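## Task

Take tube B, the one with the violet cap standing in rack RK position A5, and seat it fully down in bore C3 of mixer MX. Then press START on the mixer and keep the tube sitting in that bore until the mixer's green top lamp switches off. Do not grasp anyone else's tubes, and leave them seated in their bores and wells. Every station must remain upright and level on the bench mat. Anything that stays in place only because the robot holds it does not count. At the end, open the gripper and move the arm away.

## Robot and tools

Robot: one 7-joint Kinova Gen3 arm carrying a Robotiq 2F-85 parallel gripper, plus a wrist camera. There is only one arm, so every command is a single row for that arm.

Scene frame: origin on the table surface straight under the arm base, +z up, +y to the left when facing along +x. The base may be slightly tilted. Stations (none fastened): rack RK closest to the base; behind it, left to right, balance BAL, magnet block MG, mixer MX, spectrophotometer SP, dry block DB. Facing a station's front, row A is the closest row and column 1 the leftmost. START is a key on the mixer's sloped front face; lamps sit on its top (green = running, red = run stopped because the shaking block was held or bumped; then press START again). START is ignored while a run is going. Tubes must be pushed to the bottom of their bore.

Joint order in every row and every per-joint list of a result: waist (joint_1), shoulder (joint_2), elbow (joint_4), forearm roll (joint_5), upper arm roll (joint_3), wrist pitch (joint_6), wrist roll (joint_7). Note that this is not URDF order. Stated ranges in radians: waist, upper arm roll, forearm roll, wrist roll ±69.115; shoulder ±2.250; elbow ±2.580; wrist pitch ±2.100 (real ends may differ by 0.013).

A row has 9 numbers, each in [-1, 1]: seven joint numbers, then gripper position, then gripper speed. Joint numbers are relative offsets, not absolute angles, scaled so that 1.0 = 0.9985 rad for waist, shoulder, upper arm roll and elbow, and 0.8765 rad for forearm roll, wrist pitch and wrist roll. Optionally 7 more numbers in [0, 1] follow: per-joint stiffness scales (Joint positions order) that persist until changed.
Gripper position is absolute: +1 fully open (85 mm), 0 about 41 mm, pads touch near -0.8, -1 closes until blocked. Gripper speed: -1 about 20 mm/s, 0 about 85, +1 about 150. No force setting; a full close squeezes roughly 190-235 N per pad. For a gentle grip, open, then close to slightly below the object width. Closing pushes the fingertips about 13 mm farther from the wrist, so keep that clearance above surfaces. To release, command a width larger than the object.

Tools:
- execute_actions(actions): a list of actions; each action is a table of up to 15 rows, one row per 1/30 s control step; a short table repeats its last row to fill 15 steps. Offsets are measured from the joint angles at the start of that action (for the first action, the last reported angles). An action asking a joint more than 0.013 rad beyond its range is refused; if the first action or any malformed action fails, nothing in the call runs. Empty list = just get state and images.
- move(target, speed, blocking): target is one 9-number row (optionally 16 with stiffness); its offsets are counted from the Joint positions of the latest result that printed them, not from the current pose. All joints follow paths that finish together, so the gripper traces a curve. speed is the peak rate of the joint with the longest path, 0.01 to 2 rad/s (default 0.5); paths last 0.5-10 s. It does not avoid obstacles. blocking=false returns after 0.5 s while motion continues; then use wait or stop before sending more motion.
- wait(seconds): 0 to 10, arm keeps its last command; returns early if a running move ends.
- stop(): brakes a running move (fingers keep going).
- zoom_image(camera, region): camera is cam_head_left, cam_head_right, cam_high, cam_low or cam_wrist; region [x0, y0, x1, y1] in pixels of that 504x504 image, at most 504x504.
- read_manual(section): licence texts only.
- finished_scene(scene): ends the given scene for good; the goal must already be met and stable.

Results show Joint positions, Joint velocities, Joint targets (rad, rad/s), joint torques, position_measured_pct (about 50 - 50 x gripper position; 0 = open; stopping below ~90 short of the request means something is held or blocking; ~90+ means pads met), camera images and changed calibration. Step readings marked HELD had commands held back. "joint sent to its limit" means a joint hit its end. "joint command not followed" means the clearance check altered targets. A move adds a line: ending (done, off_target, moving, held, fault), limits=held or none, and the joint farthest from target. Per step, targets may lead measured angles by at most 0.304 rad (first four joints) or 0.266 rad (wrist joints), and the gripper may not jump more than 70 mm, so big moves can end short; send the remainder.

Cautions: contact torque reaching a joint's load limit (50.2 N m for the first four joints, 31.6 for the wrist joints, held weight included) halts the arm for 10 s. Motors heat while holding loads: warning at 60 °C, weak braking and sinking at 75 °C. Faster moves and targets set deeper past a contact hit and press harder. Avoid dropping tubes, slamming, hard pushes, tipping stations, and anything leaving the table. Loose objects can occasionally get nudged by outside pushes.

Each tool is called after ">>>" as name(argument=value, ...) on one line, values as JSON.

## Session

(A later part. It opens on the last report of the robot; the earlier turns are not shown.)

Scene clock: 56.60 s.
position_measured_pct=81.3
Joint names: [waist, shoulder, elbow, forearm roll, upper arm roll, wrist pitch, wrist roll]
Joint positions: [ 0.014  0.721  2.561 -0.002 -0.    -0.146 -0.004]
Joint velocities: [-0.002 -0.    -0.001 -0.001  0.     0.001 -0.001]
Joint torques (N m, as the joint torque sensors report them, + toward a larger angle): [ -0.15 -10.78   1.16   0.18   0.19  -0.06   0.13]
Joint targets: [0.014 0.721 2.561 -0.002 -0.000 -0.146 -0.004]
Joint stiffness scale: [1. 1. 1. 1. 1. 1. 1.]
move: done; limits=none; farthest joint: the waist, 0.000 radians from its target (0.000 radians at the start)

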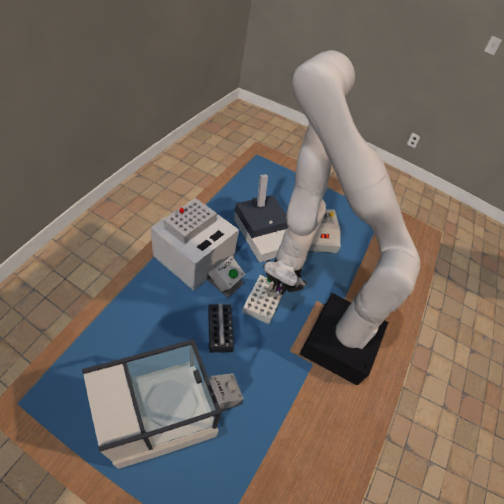

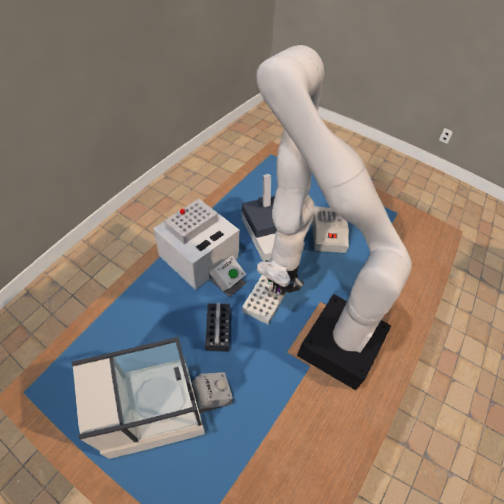

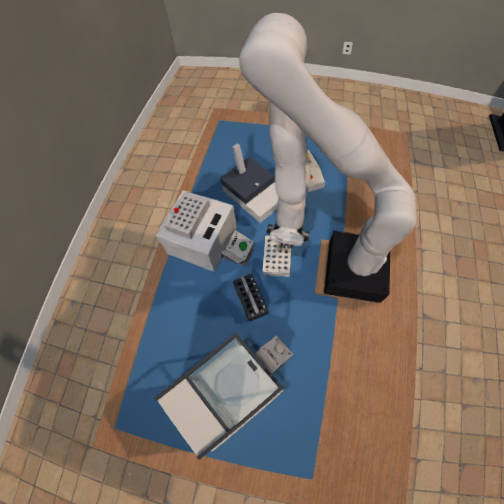

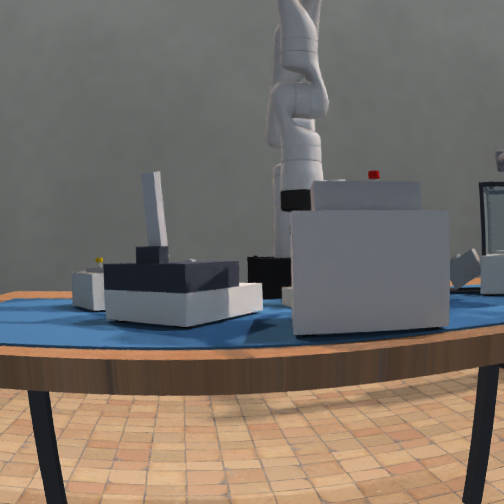

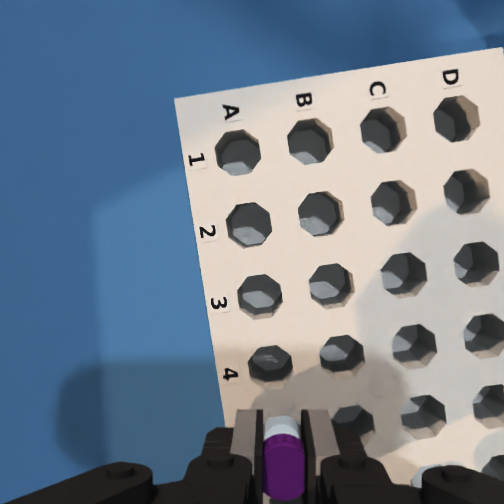

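>>> move(target=[0,-0.113,-0.008,0,0,0.139,0,-0.7,0], speed=0.15)

>>> move(target=[0,-0.154,-0.027,0,0,0.205,0,-0.7,0], speed=0.25)

>>> move(target=[0,-0.49,-0.345,0,0,0.955,0,-0.7,0], speed=0.8)

>>> move(target=[-0.05,0.613,-0.795,0,0,0.21,0,-0.7,0], speed=0.8)

Scene clock: 64.97 s.
position_measured_pct=81.3
Joint names: [waist, shoulder, elbow, forearm roll, upper arm roll, wrist pitch, wrist roll]
Joint positions: [ 0.014  0.611  2.558 -0.002 -0.    -0.031 -0.004]
Joint velocities: [ 0.    -0.003 -0.    -0.     0.    -0.    -0.001]
Joint torques (N m, as the joint torque sensors report them, + toward a larger angle): [  0.11 -11.86   0.85   0.18   0.02  -0.05   0.14]
Joint targets: [0.014 0.608 2.553 -0.002 -0.000 -0.024 -0.004]
Joint stiffness scale: [1. 1. 1. 1. 1. 1. 1.]
move: done; limits=none; farthest joint: the wrist pitch, 0.007 radians from its target (0.122 radians at the start)

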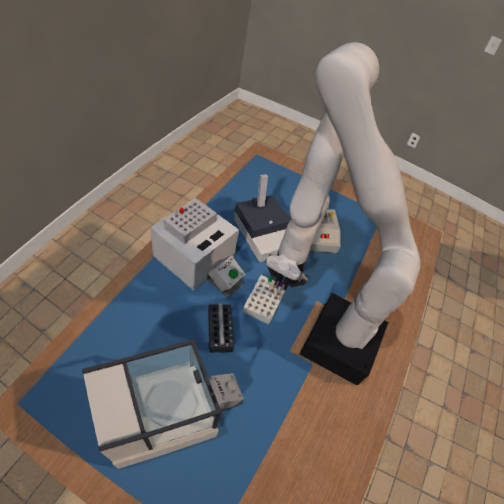

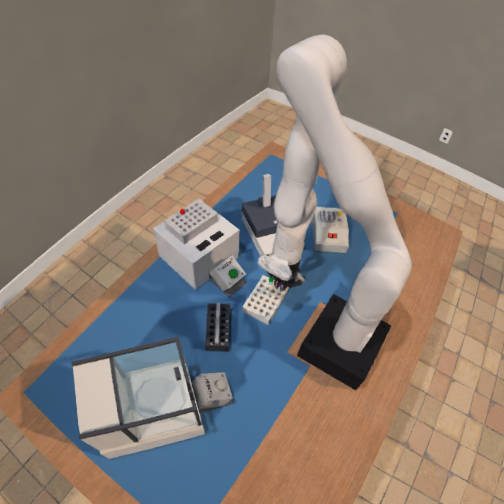

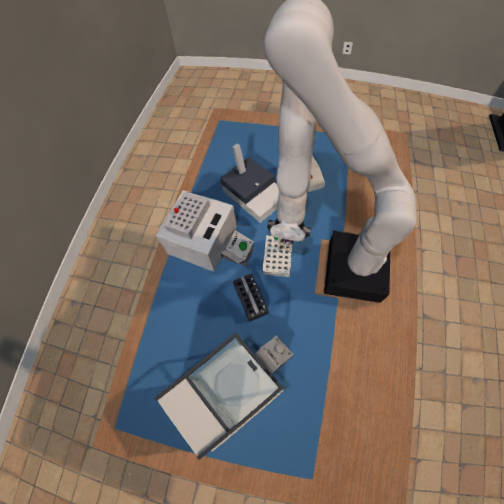

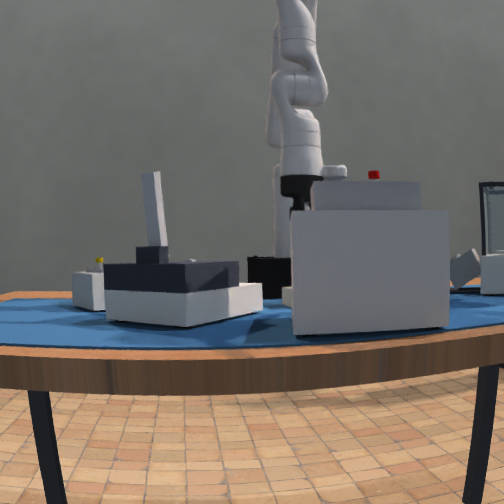

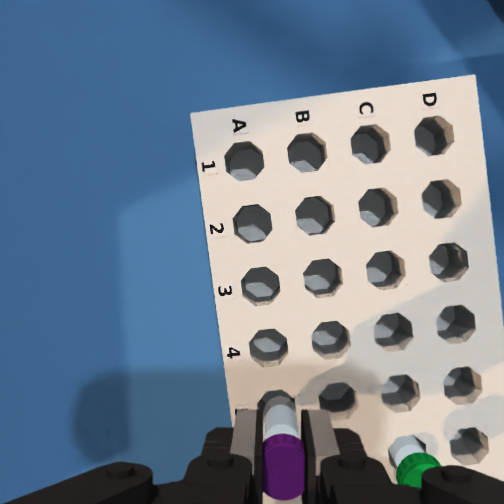

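Scene clock: 66.23 s.
position_measured_pct=81.3
Joint names: [waist, shoulder, elbow, forearm roll, upper arm roll, wrist pitch, wrist roll]
Joint positions: [ 0.014  0.46   2.536 -0.002 -0.     0.142 -0.004]
Joint velocities: [-0.001 -0.002 -0.     0.001  0.001  0.001  0.001]
Joint torques (N m, as the joint torque sensors report them, + toward a larger angle): [ -0.11 -10.12  -0.65   0.21  -0.02   0.06   0.14]
Joint targets: [0.014 0.458 2.531 -0.002 -0.000 0.149 -0.004]
Joint stiffness scale: [1. 1. 1. 1. 1. 1. 1.]
move: done; limits=none; farthest joint: the wrist pitch, 0.007 radians from its target (0.180 radians at the start)

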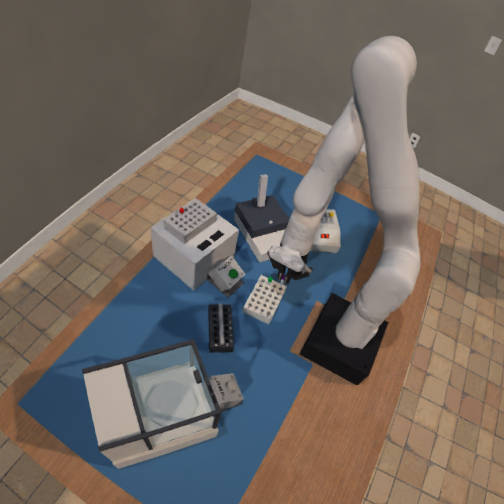

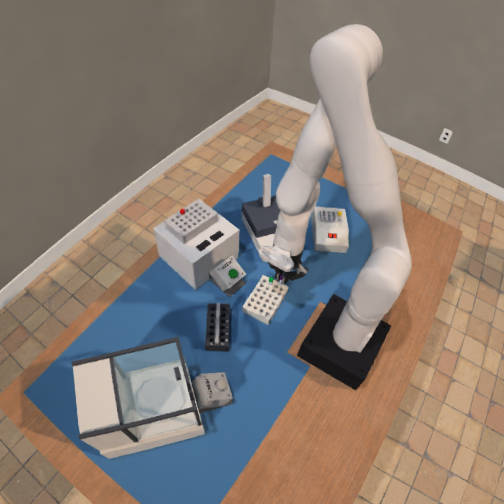

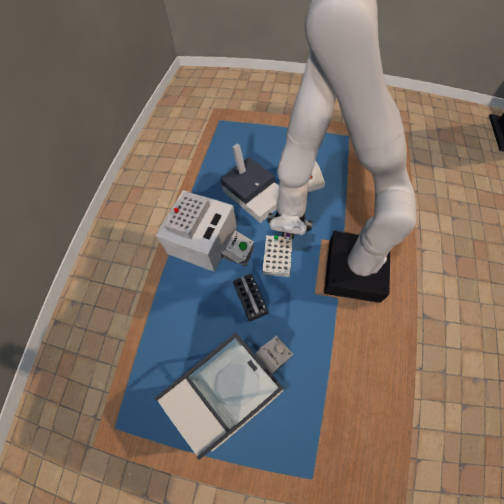

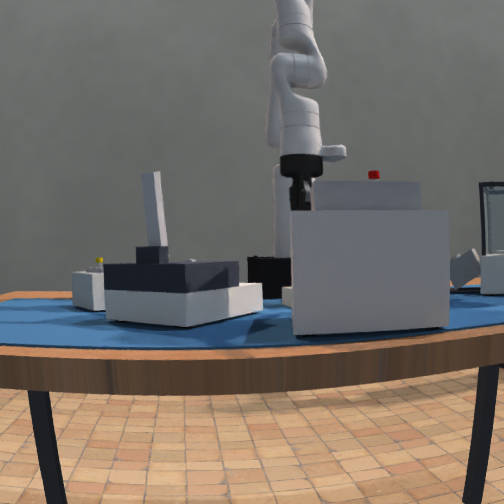

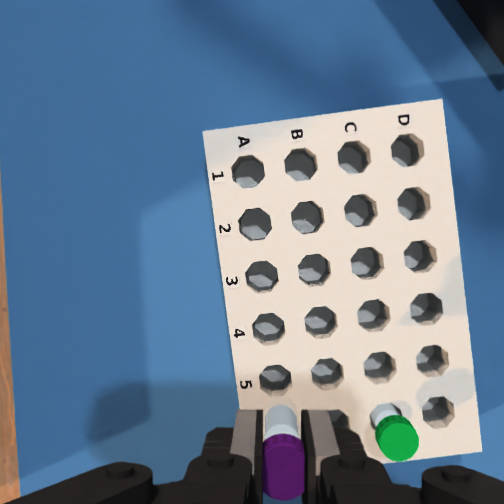

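Scene clock: 67.97 s.
position_measured_pct=81.3
Joint names: [waist, shoulder, elbow, forearm roll, upper arm roll, wrist pitch, wrist roll]
Joint positions: [ 0.014 -0.026  2.196 -0.002 -0.     0.972 -0.004]
Joint velocities: [ 0.002 -0.003  0.     0.002 -0.    -0.    -0.001]
Joint torques (N m, as the joint torque sensors report them, + toward a larger angle): [-0.1  -7.02 -6.58  0.18 -0.31 -0.01  0.13]
Joint targets: [0.014 -0.029 2.191 -0.002 -0.000 0.979 -0.004]
Joint stiffness scale: [1. 1. 1. 1. 1. 1. 1.]
move: done; limits=none; farthest joint: the wrist pitch, 0.007 radians from its target (0.837 radians at the start)

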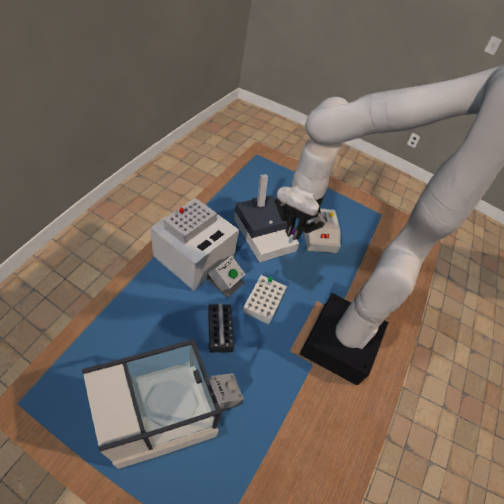

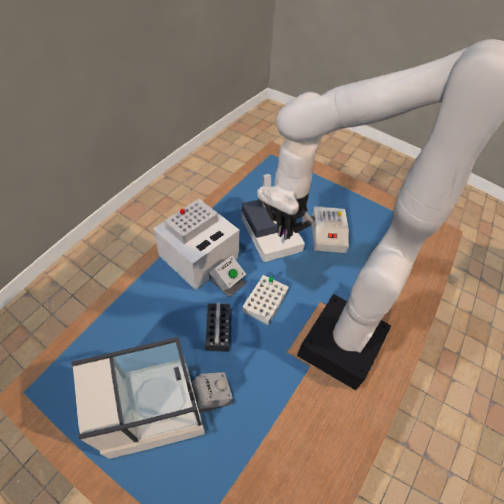

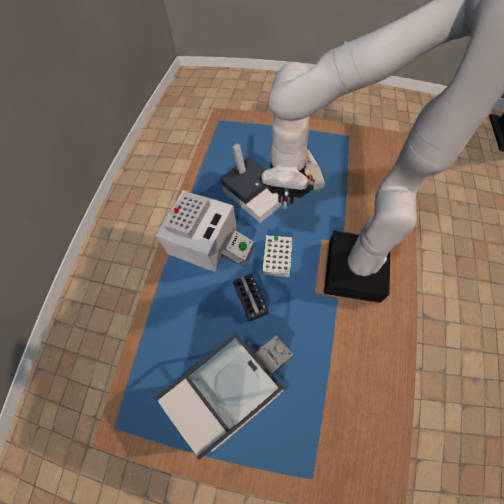

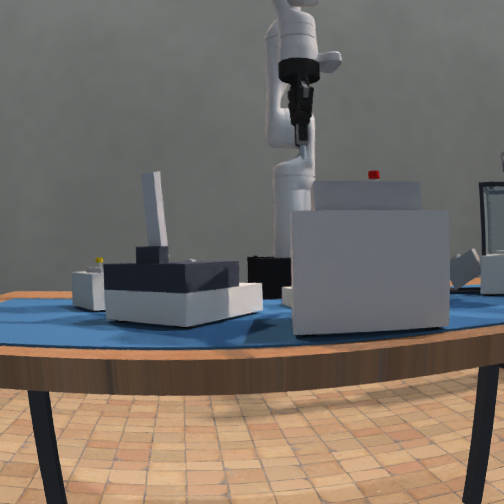

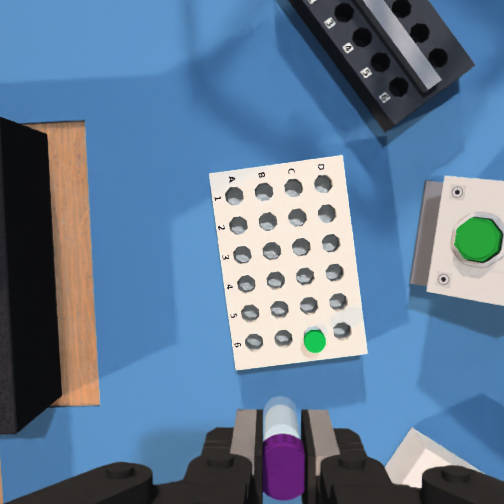

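Scene clock: 69.67 s.
position_measured_pct=81.3
Joint names: [waist, shoulder, elbow, forearm roll, upper arm roll, wrist pitch, wrist roll]
Joint positions: [-0.033  0.583  1.407 -0.002 -0.     1.149 -0.004]
Joint velocities: [-0.     0.002  0.001 -0.002  0.     0.001 -0.001]
Joint torques (N m, as the joint torque sensors report them, + toward a larger angle): [  0.06 -19.75  -7.48   0.2    0.05   0.05   0.1 ]
Joint targets: [-0.036 0.586 1.402 -0.002 -0.000 1.156 -0.004]
Joint stiffness scale: [1. 1. 1. 1. 1. 1. 1.]
move: done; limits=none; farthest joint: the wrist pitch, 0.007 radians from its target (0.184 radians at the start)

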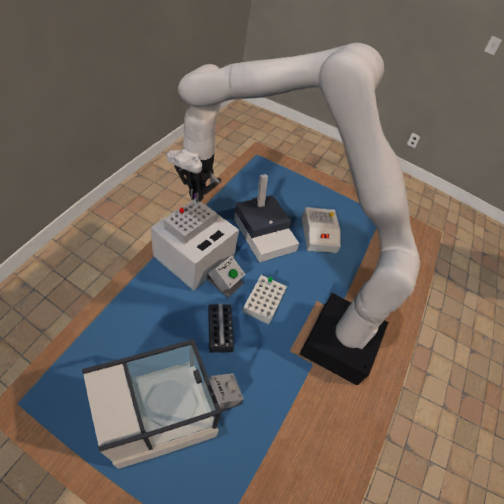

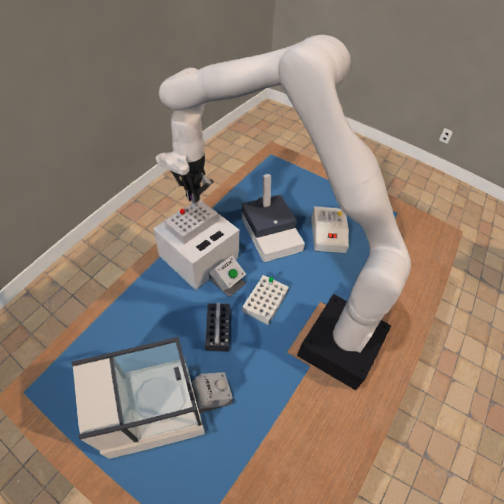

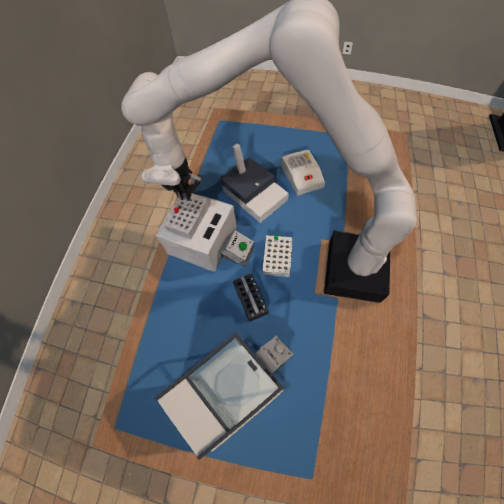

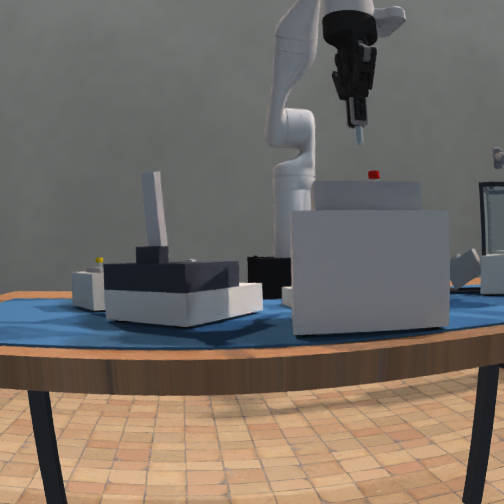

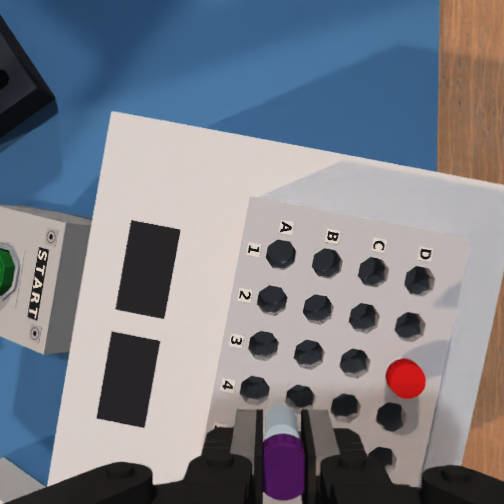

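>>> move(target=[0,0.06,-0.05,0,0,-0.02,0.8,-0.7,0], speed=0.9)

>>> move(target=[0,0.066,-0.034,0,0,-0.045,0.785,-0.7,0], speed=0.9)

Scene clock: 81.60 s.
position_measured_pct=81.3
Joint names: [waist, shoulder, elbow, forearm roll, upper arm roll, wrist pitch, wrist roll]
Joint positions: [-0.033  0.64   1.362 -0.002 -0.     1.139  0.686]
Joint velocities: [-0.001  0.002  0.001  0.001 -0.     0.     0.001]
Joint torques (N m, as the joint torque sensors report them, + toward a larger angle): [  0.05 -20.74  -7.25   0.31   0.17   0.07   0.04]
Joint targets: [-0.033 0.643 1.357 -0.002 -0.000 1.132 0.697]
Joint stiffness scale: [1. 1. 1. 1. 1. 1. 1.]
move: off_target; limits=none; farthest joint: the wrist roll, 0.011 radians from its target (0.701 radians at the start)

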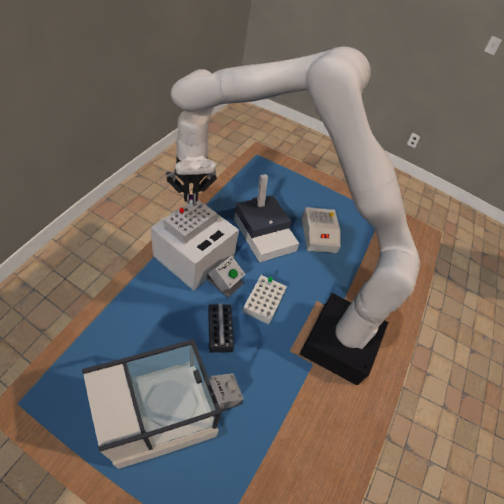

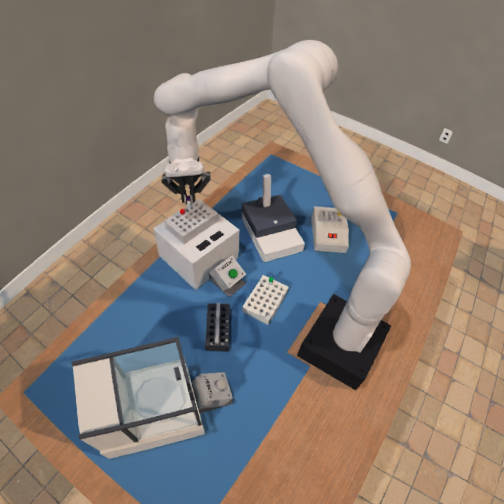

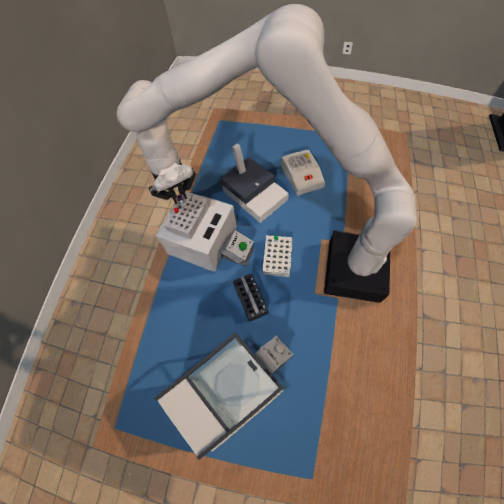

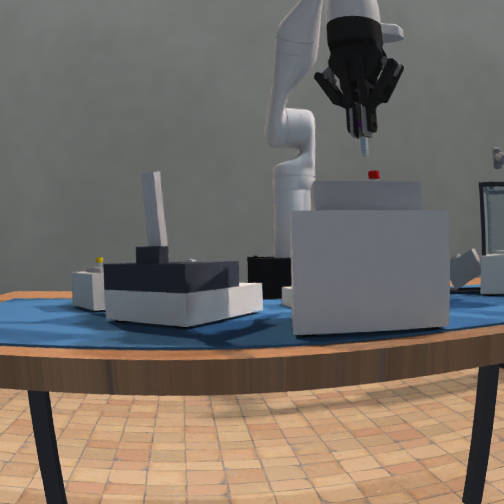

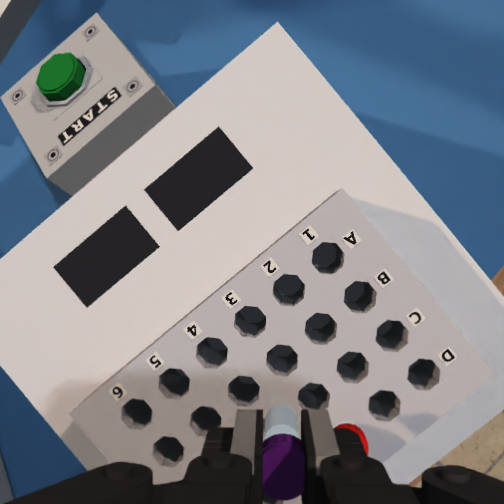

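Scene clock: 82.90 s.
position_measured_pct=81.3
Joint names: [waist, shoulder, elbow, forearm roll, upper arm roll, wrist pitch, wrist roll]
Joint positions: [-0.033  0.704  1.333 -0.002 -0.     1.106  1.364]
Joint velocities: [-0.002  0.003  0.    -0.     0.     0.001  0.001]
Joint torques (N m, as the joint torque sensors report them, + toward a larger angle): [  0.11 -20.92  -7.22   0.25   0.16   0.05   0.17]
Joint targets: [-0.033 0.706 1.328 -0.002 -0.000 1.099 1.374]
Joint stiffness scale: [1. 1. 1. 1. 1. 1. 1.]
move: done; limits=none; farthest joint: the wrist roll, 0.010 radians from its target (0.688 radians at the start)

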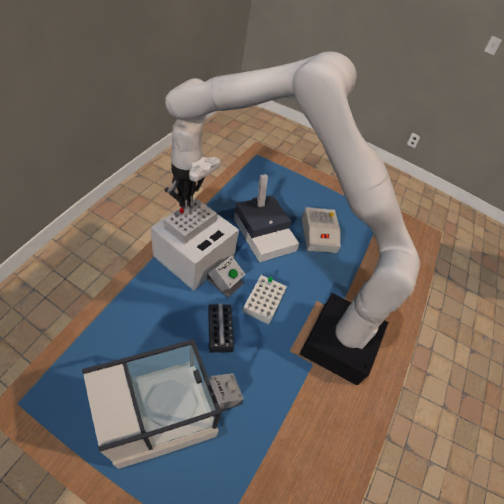

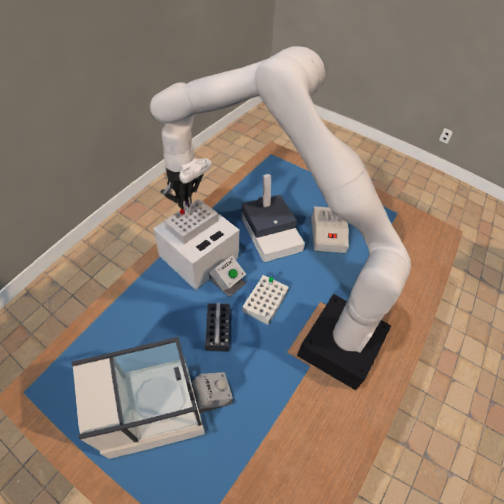

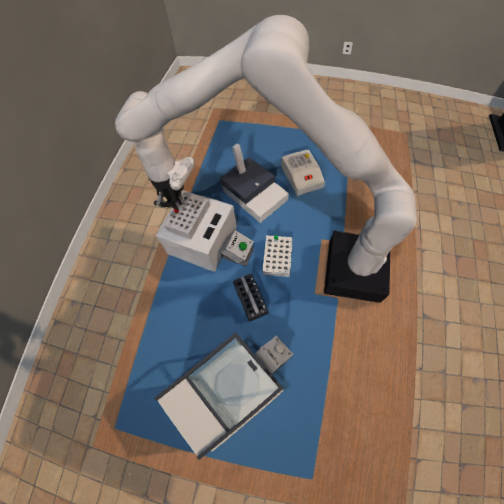

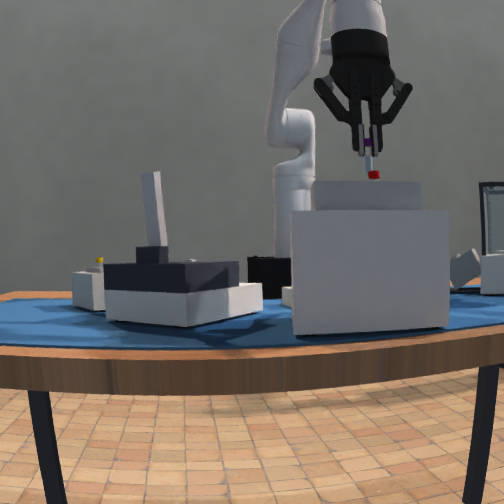

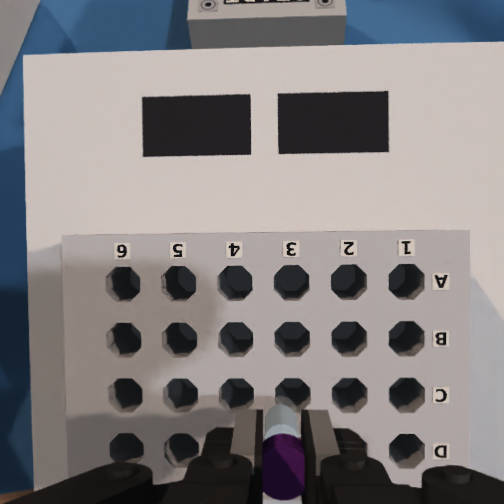

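>>> move(target=[-0.012,0.029,0.017,0,0,-0.052,0.012,-0.7,0], speed=0.1)

>>> zoom_image(camera="cam_low", region=[310,90,430,210])

Scene clock: 90.33 s.
position_measured_pct=81.3
Joint names: [waist, shoulder, elbow, forearm roll, upper arm roll, wrist pitch, wrist roll]
Joint positions: [-0.038  0.719  1.341 -0.002  0.     1.074  1.364]
Joint velocities: [ 0.    -0.    -0.001  0.001  0.001  0.001  0.   ]
Joint torques (N m, as the joint torque sensors report them, + toward a larger angle): [ -2.17 -11.65  -4.49  -0.96  -2.12  -1.71   0.12]
Joint targets: [-0.045 0.732 1.350 -0.002 -0.000 1.060 1.374]
Joint stiffness scale: [1. 1. 1. 1. 1. 1. 1.]
move: off_target; limits=none; farthest joint: the shoulder, 0.014 radians from its target (0.029 radians at the start)

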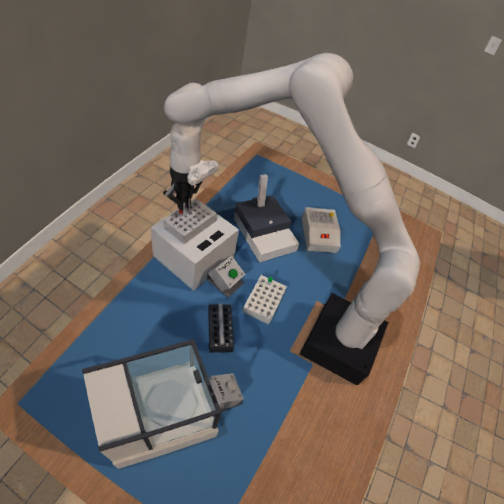

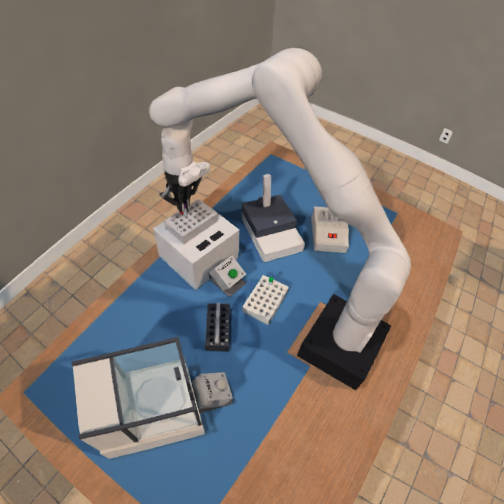

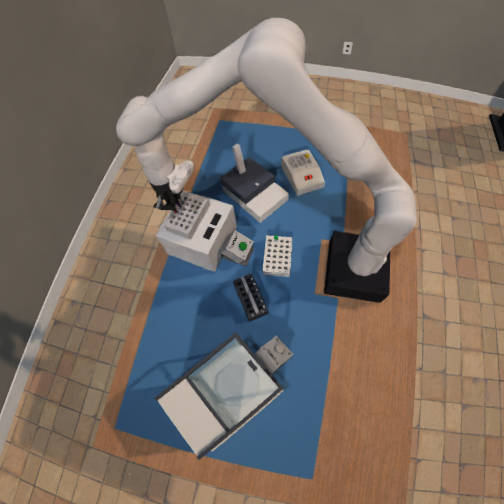

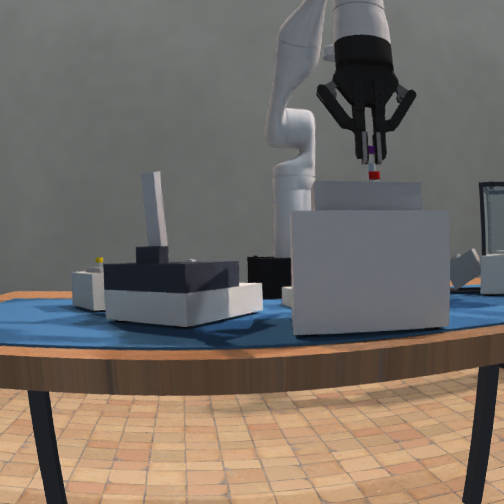

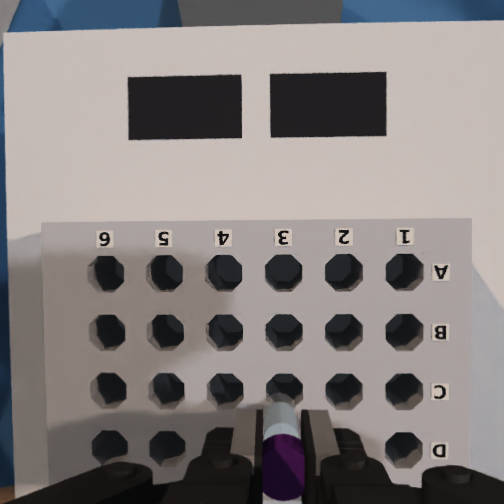

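Region (310, 90, 430, 210) of cam_low's 504x504 image, scaled by 4.200, with more detail than that image has.

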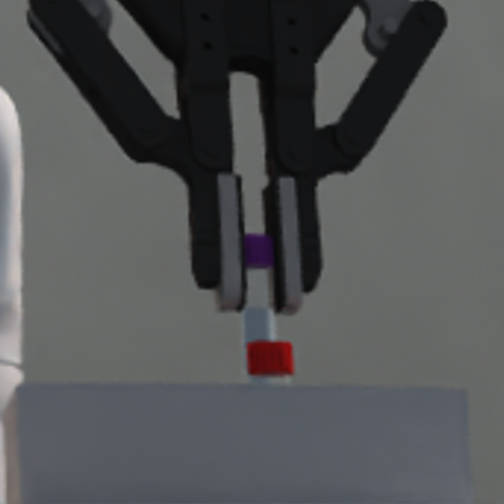

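>>> move(target=[0,-0.014,0,0,0,0.016,0,-0.7,0], speed=0.1)

>>> move(target=[-0.008,0,0.017,0,0,0,0,-0.7,0], speed=0.1)

Scene clock: 100.03 s.
position_measured_pct=81.3
Joint names: [waist, shoulder, elbow, forearm roll, upper arm roll, wrist pitch, wrist roll]
Joint positions: [-0.038  0.708  1.341 -0.002  0.001  1.082  1.364]
Joint velocities: [-0.002 -0.002 -0.    -0.    -0.    -0.001  0.001]
Joint torques (N m, as the joint torque sensors report them, + toward a larger angle): [ -0.02 -21.48  -7.14   0.26   0.16   0.05   0.17]
Joint targets: [-0.038 0.705 1.341 -0.002 0.000 1.088 1.364]
Joint stiffness scale: [1. 1. 1. 1. 1. 1. 1.]
move: done; limits=none; farthest joint: the wrist pitch, 0.007 radians from its target (0.014 radians at the start)

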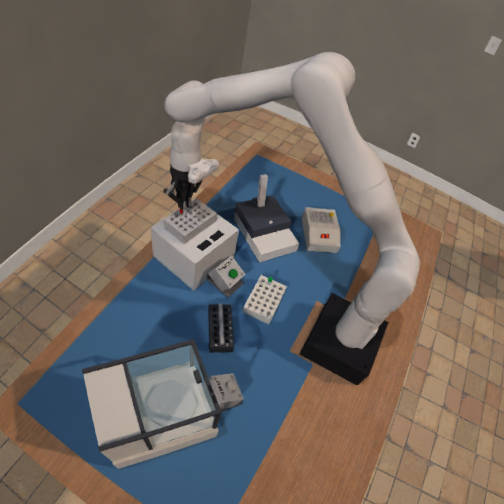

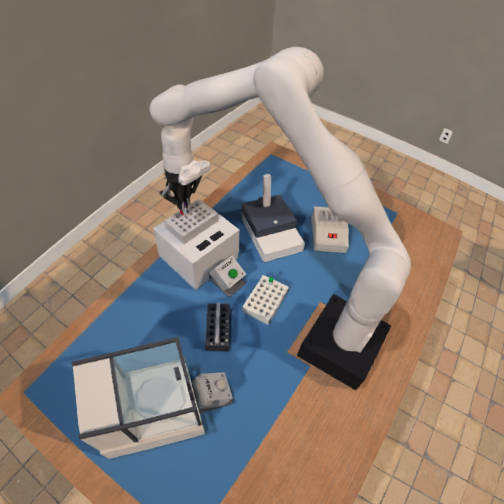

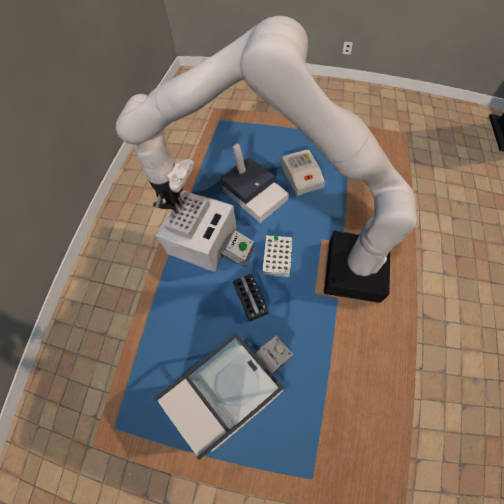

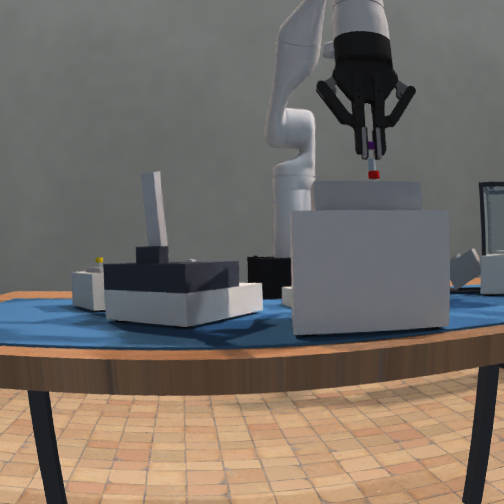

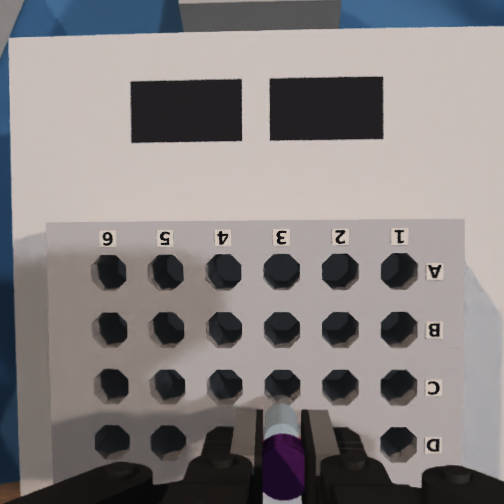

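Scene clock: 100.77 s.
position_measured_pct=81.3
Joint names: [waist, shoulder, elbow, forearm roll, upper arm roll, wrist pitch, wrist roll]
Joint positions: [-0.043  0.708  1.353 -0.002  0.001  1.082  1.364]
Joint velocities: [-0.003 -0.     0.002 -0.    -0.    -0.001  0.   ]
Joint torques (N m, as the joint torque sensors report them, + toward a larger angle): [ -0.05 -20.98  -6.93   0.28   0.22   0.12   0.18]
Joint targets: [-0.046 0.708 1.358 -0.002 0.001 1.082 1.364]
Joint stiffness scale: [1. 1. 1. 1. 1. 1. 1.]
move: done; limits=none; farthest joint: the elbow, 0.005 radians from its target (0.017 radians at the start)

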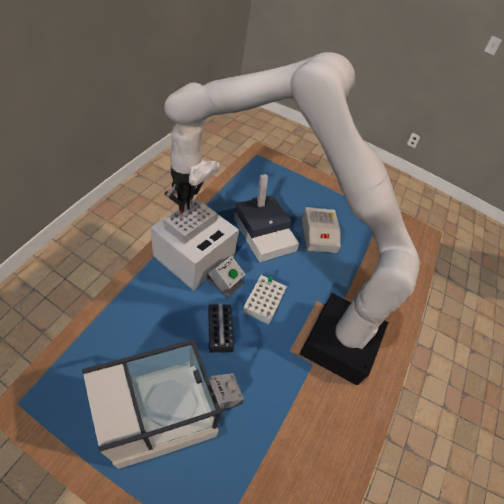

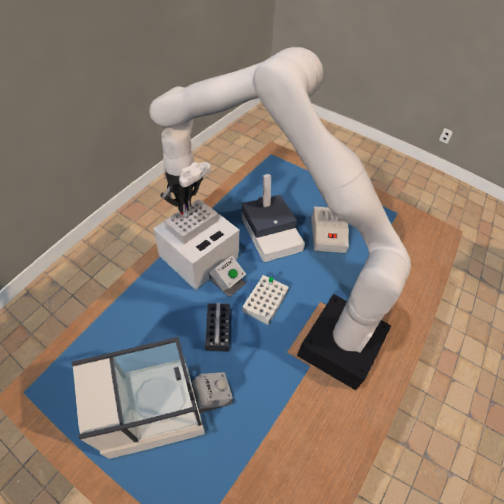

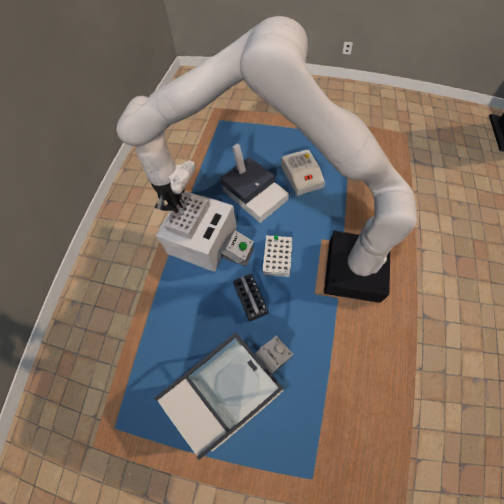

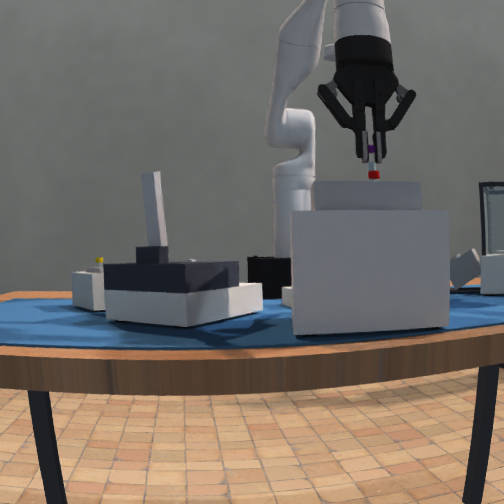

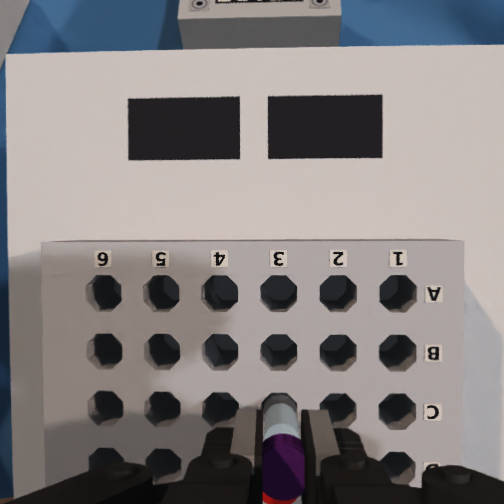

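Aligned. Lower 12 mm.

>>> move(target=[0,0.017,0.02,0,0,-0.044,0,-0.7,0], speed=0.04)

>>> zoom_image(camera="cam_low", region=[310,90,430,210])

Scene clock: 104.37 s.
position_measured_pct=81.3
Joint names: [waist, shoulder, elbow, forearm roll, upper arm roll, wrist pitch, wrist roll]
Joint positions: [-0.043  0.722  1.368 -0.002  0.001  1.05   1.364]
Joint velocities: [ 0.001  0.002  0.001  0.     0.    -0.002 -0.001]
Joint torques (N m, as the joint torque sensors report them, + toward a larger angle): [ -0.57 -21.18  -7.04  -0.06  -0.54   0.05   0.18]
Joint targets: [-0.043 0.725 1.373 -0.002 0.001 1.043 1.364]
Joint stiffness scale: [1. 1. 1. 1. 1. 1. 1.]
move: done; limits=none; farthest joint: the wrist pitch, 0.007 radians from its target (0.038 radians at the start)

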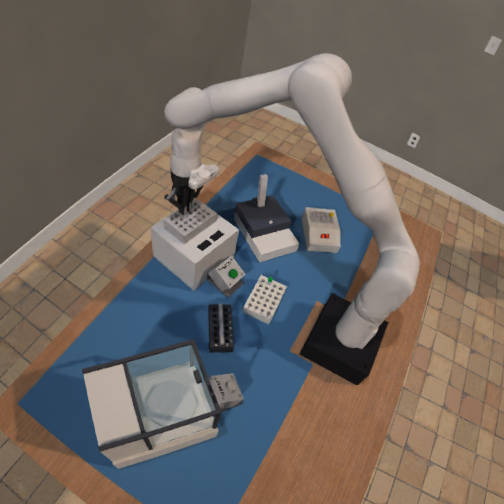

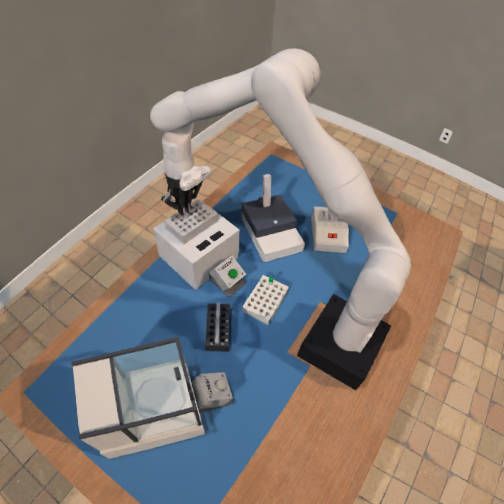

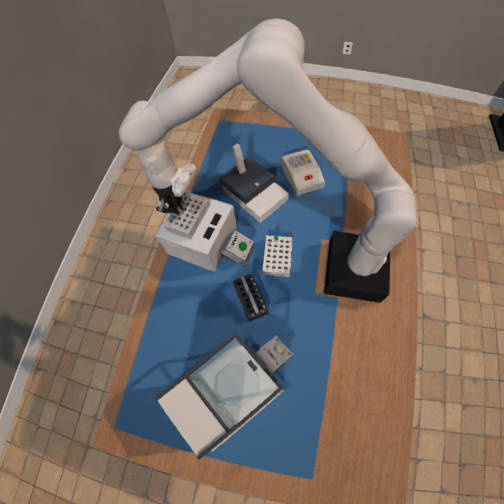

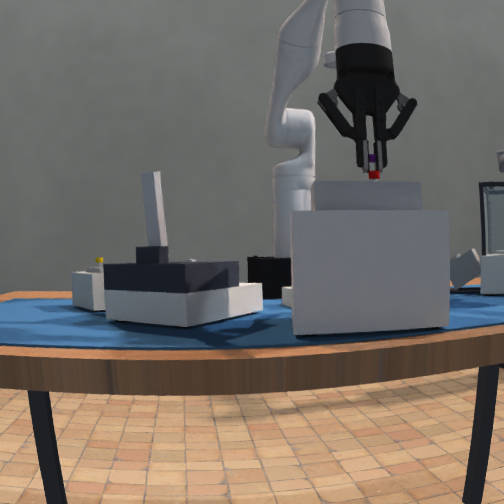

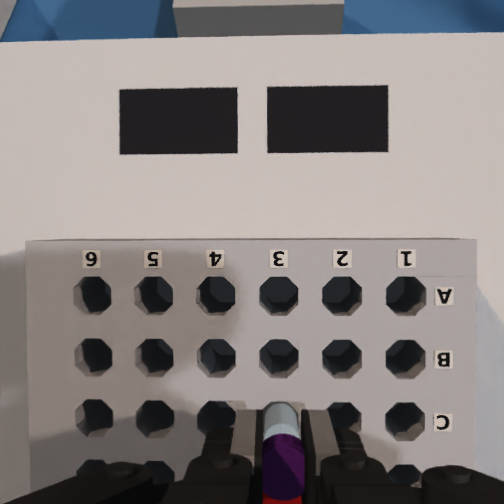

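Region (310, 90, 430, 210) of cam_low's 504x504 image, scaled by 4.200, with more detail than that image has.

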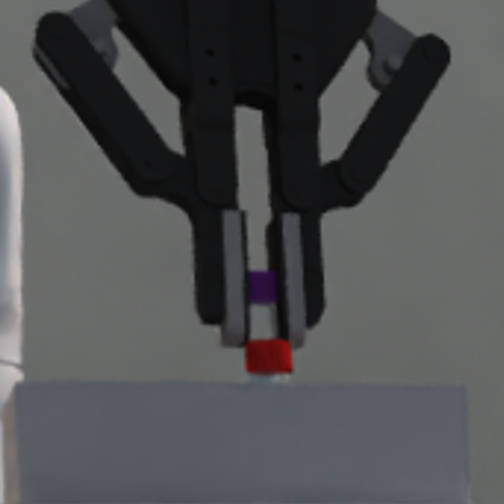

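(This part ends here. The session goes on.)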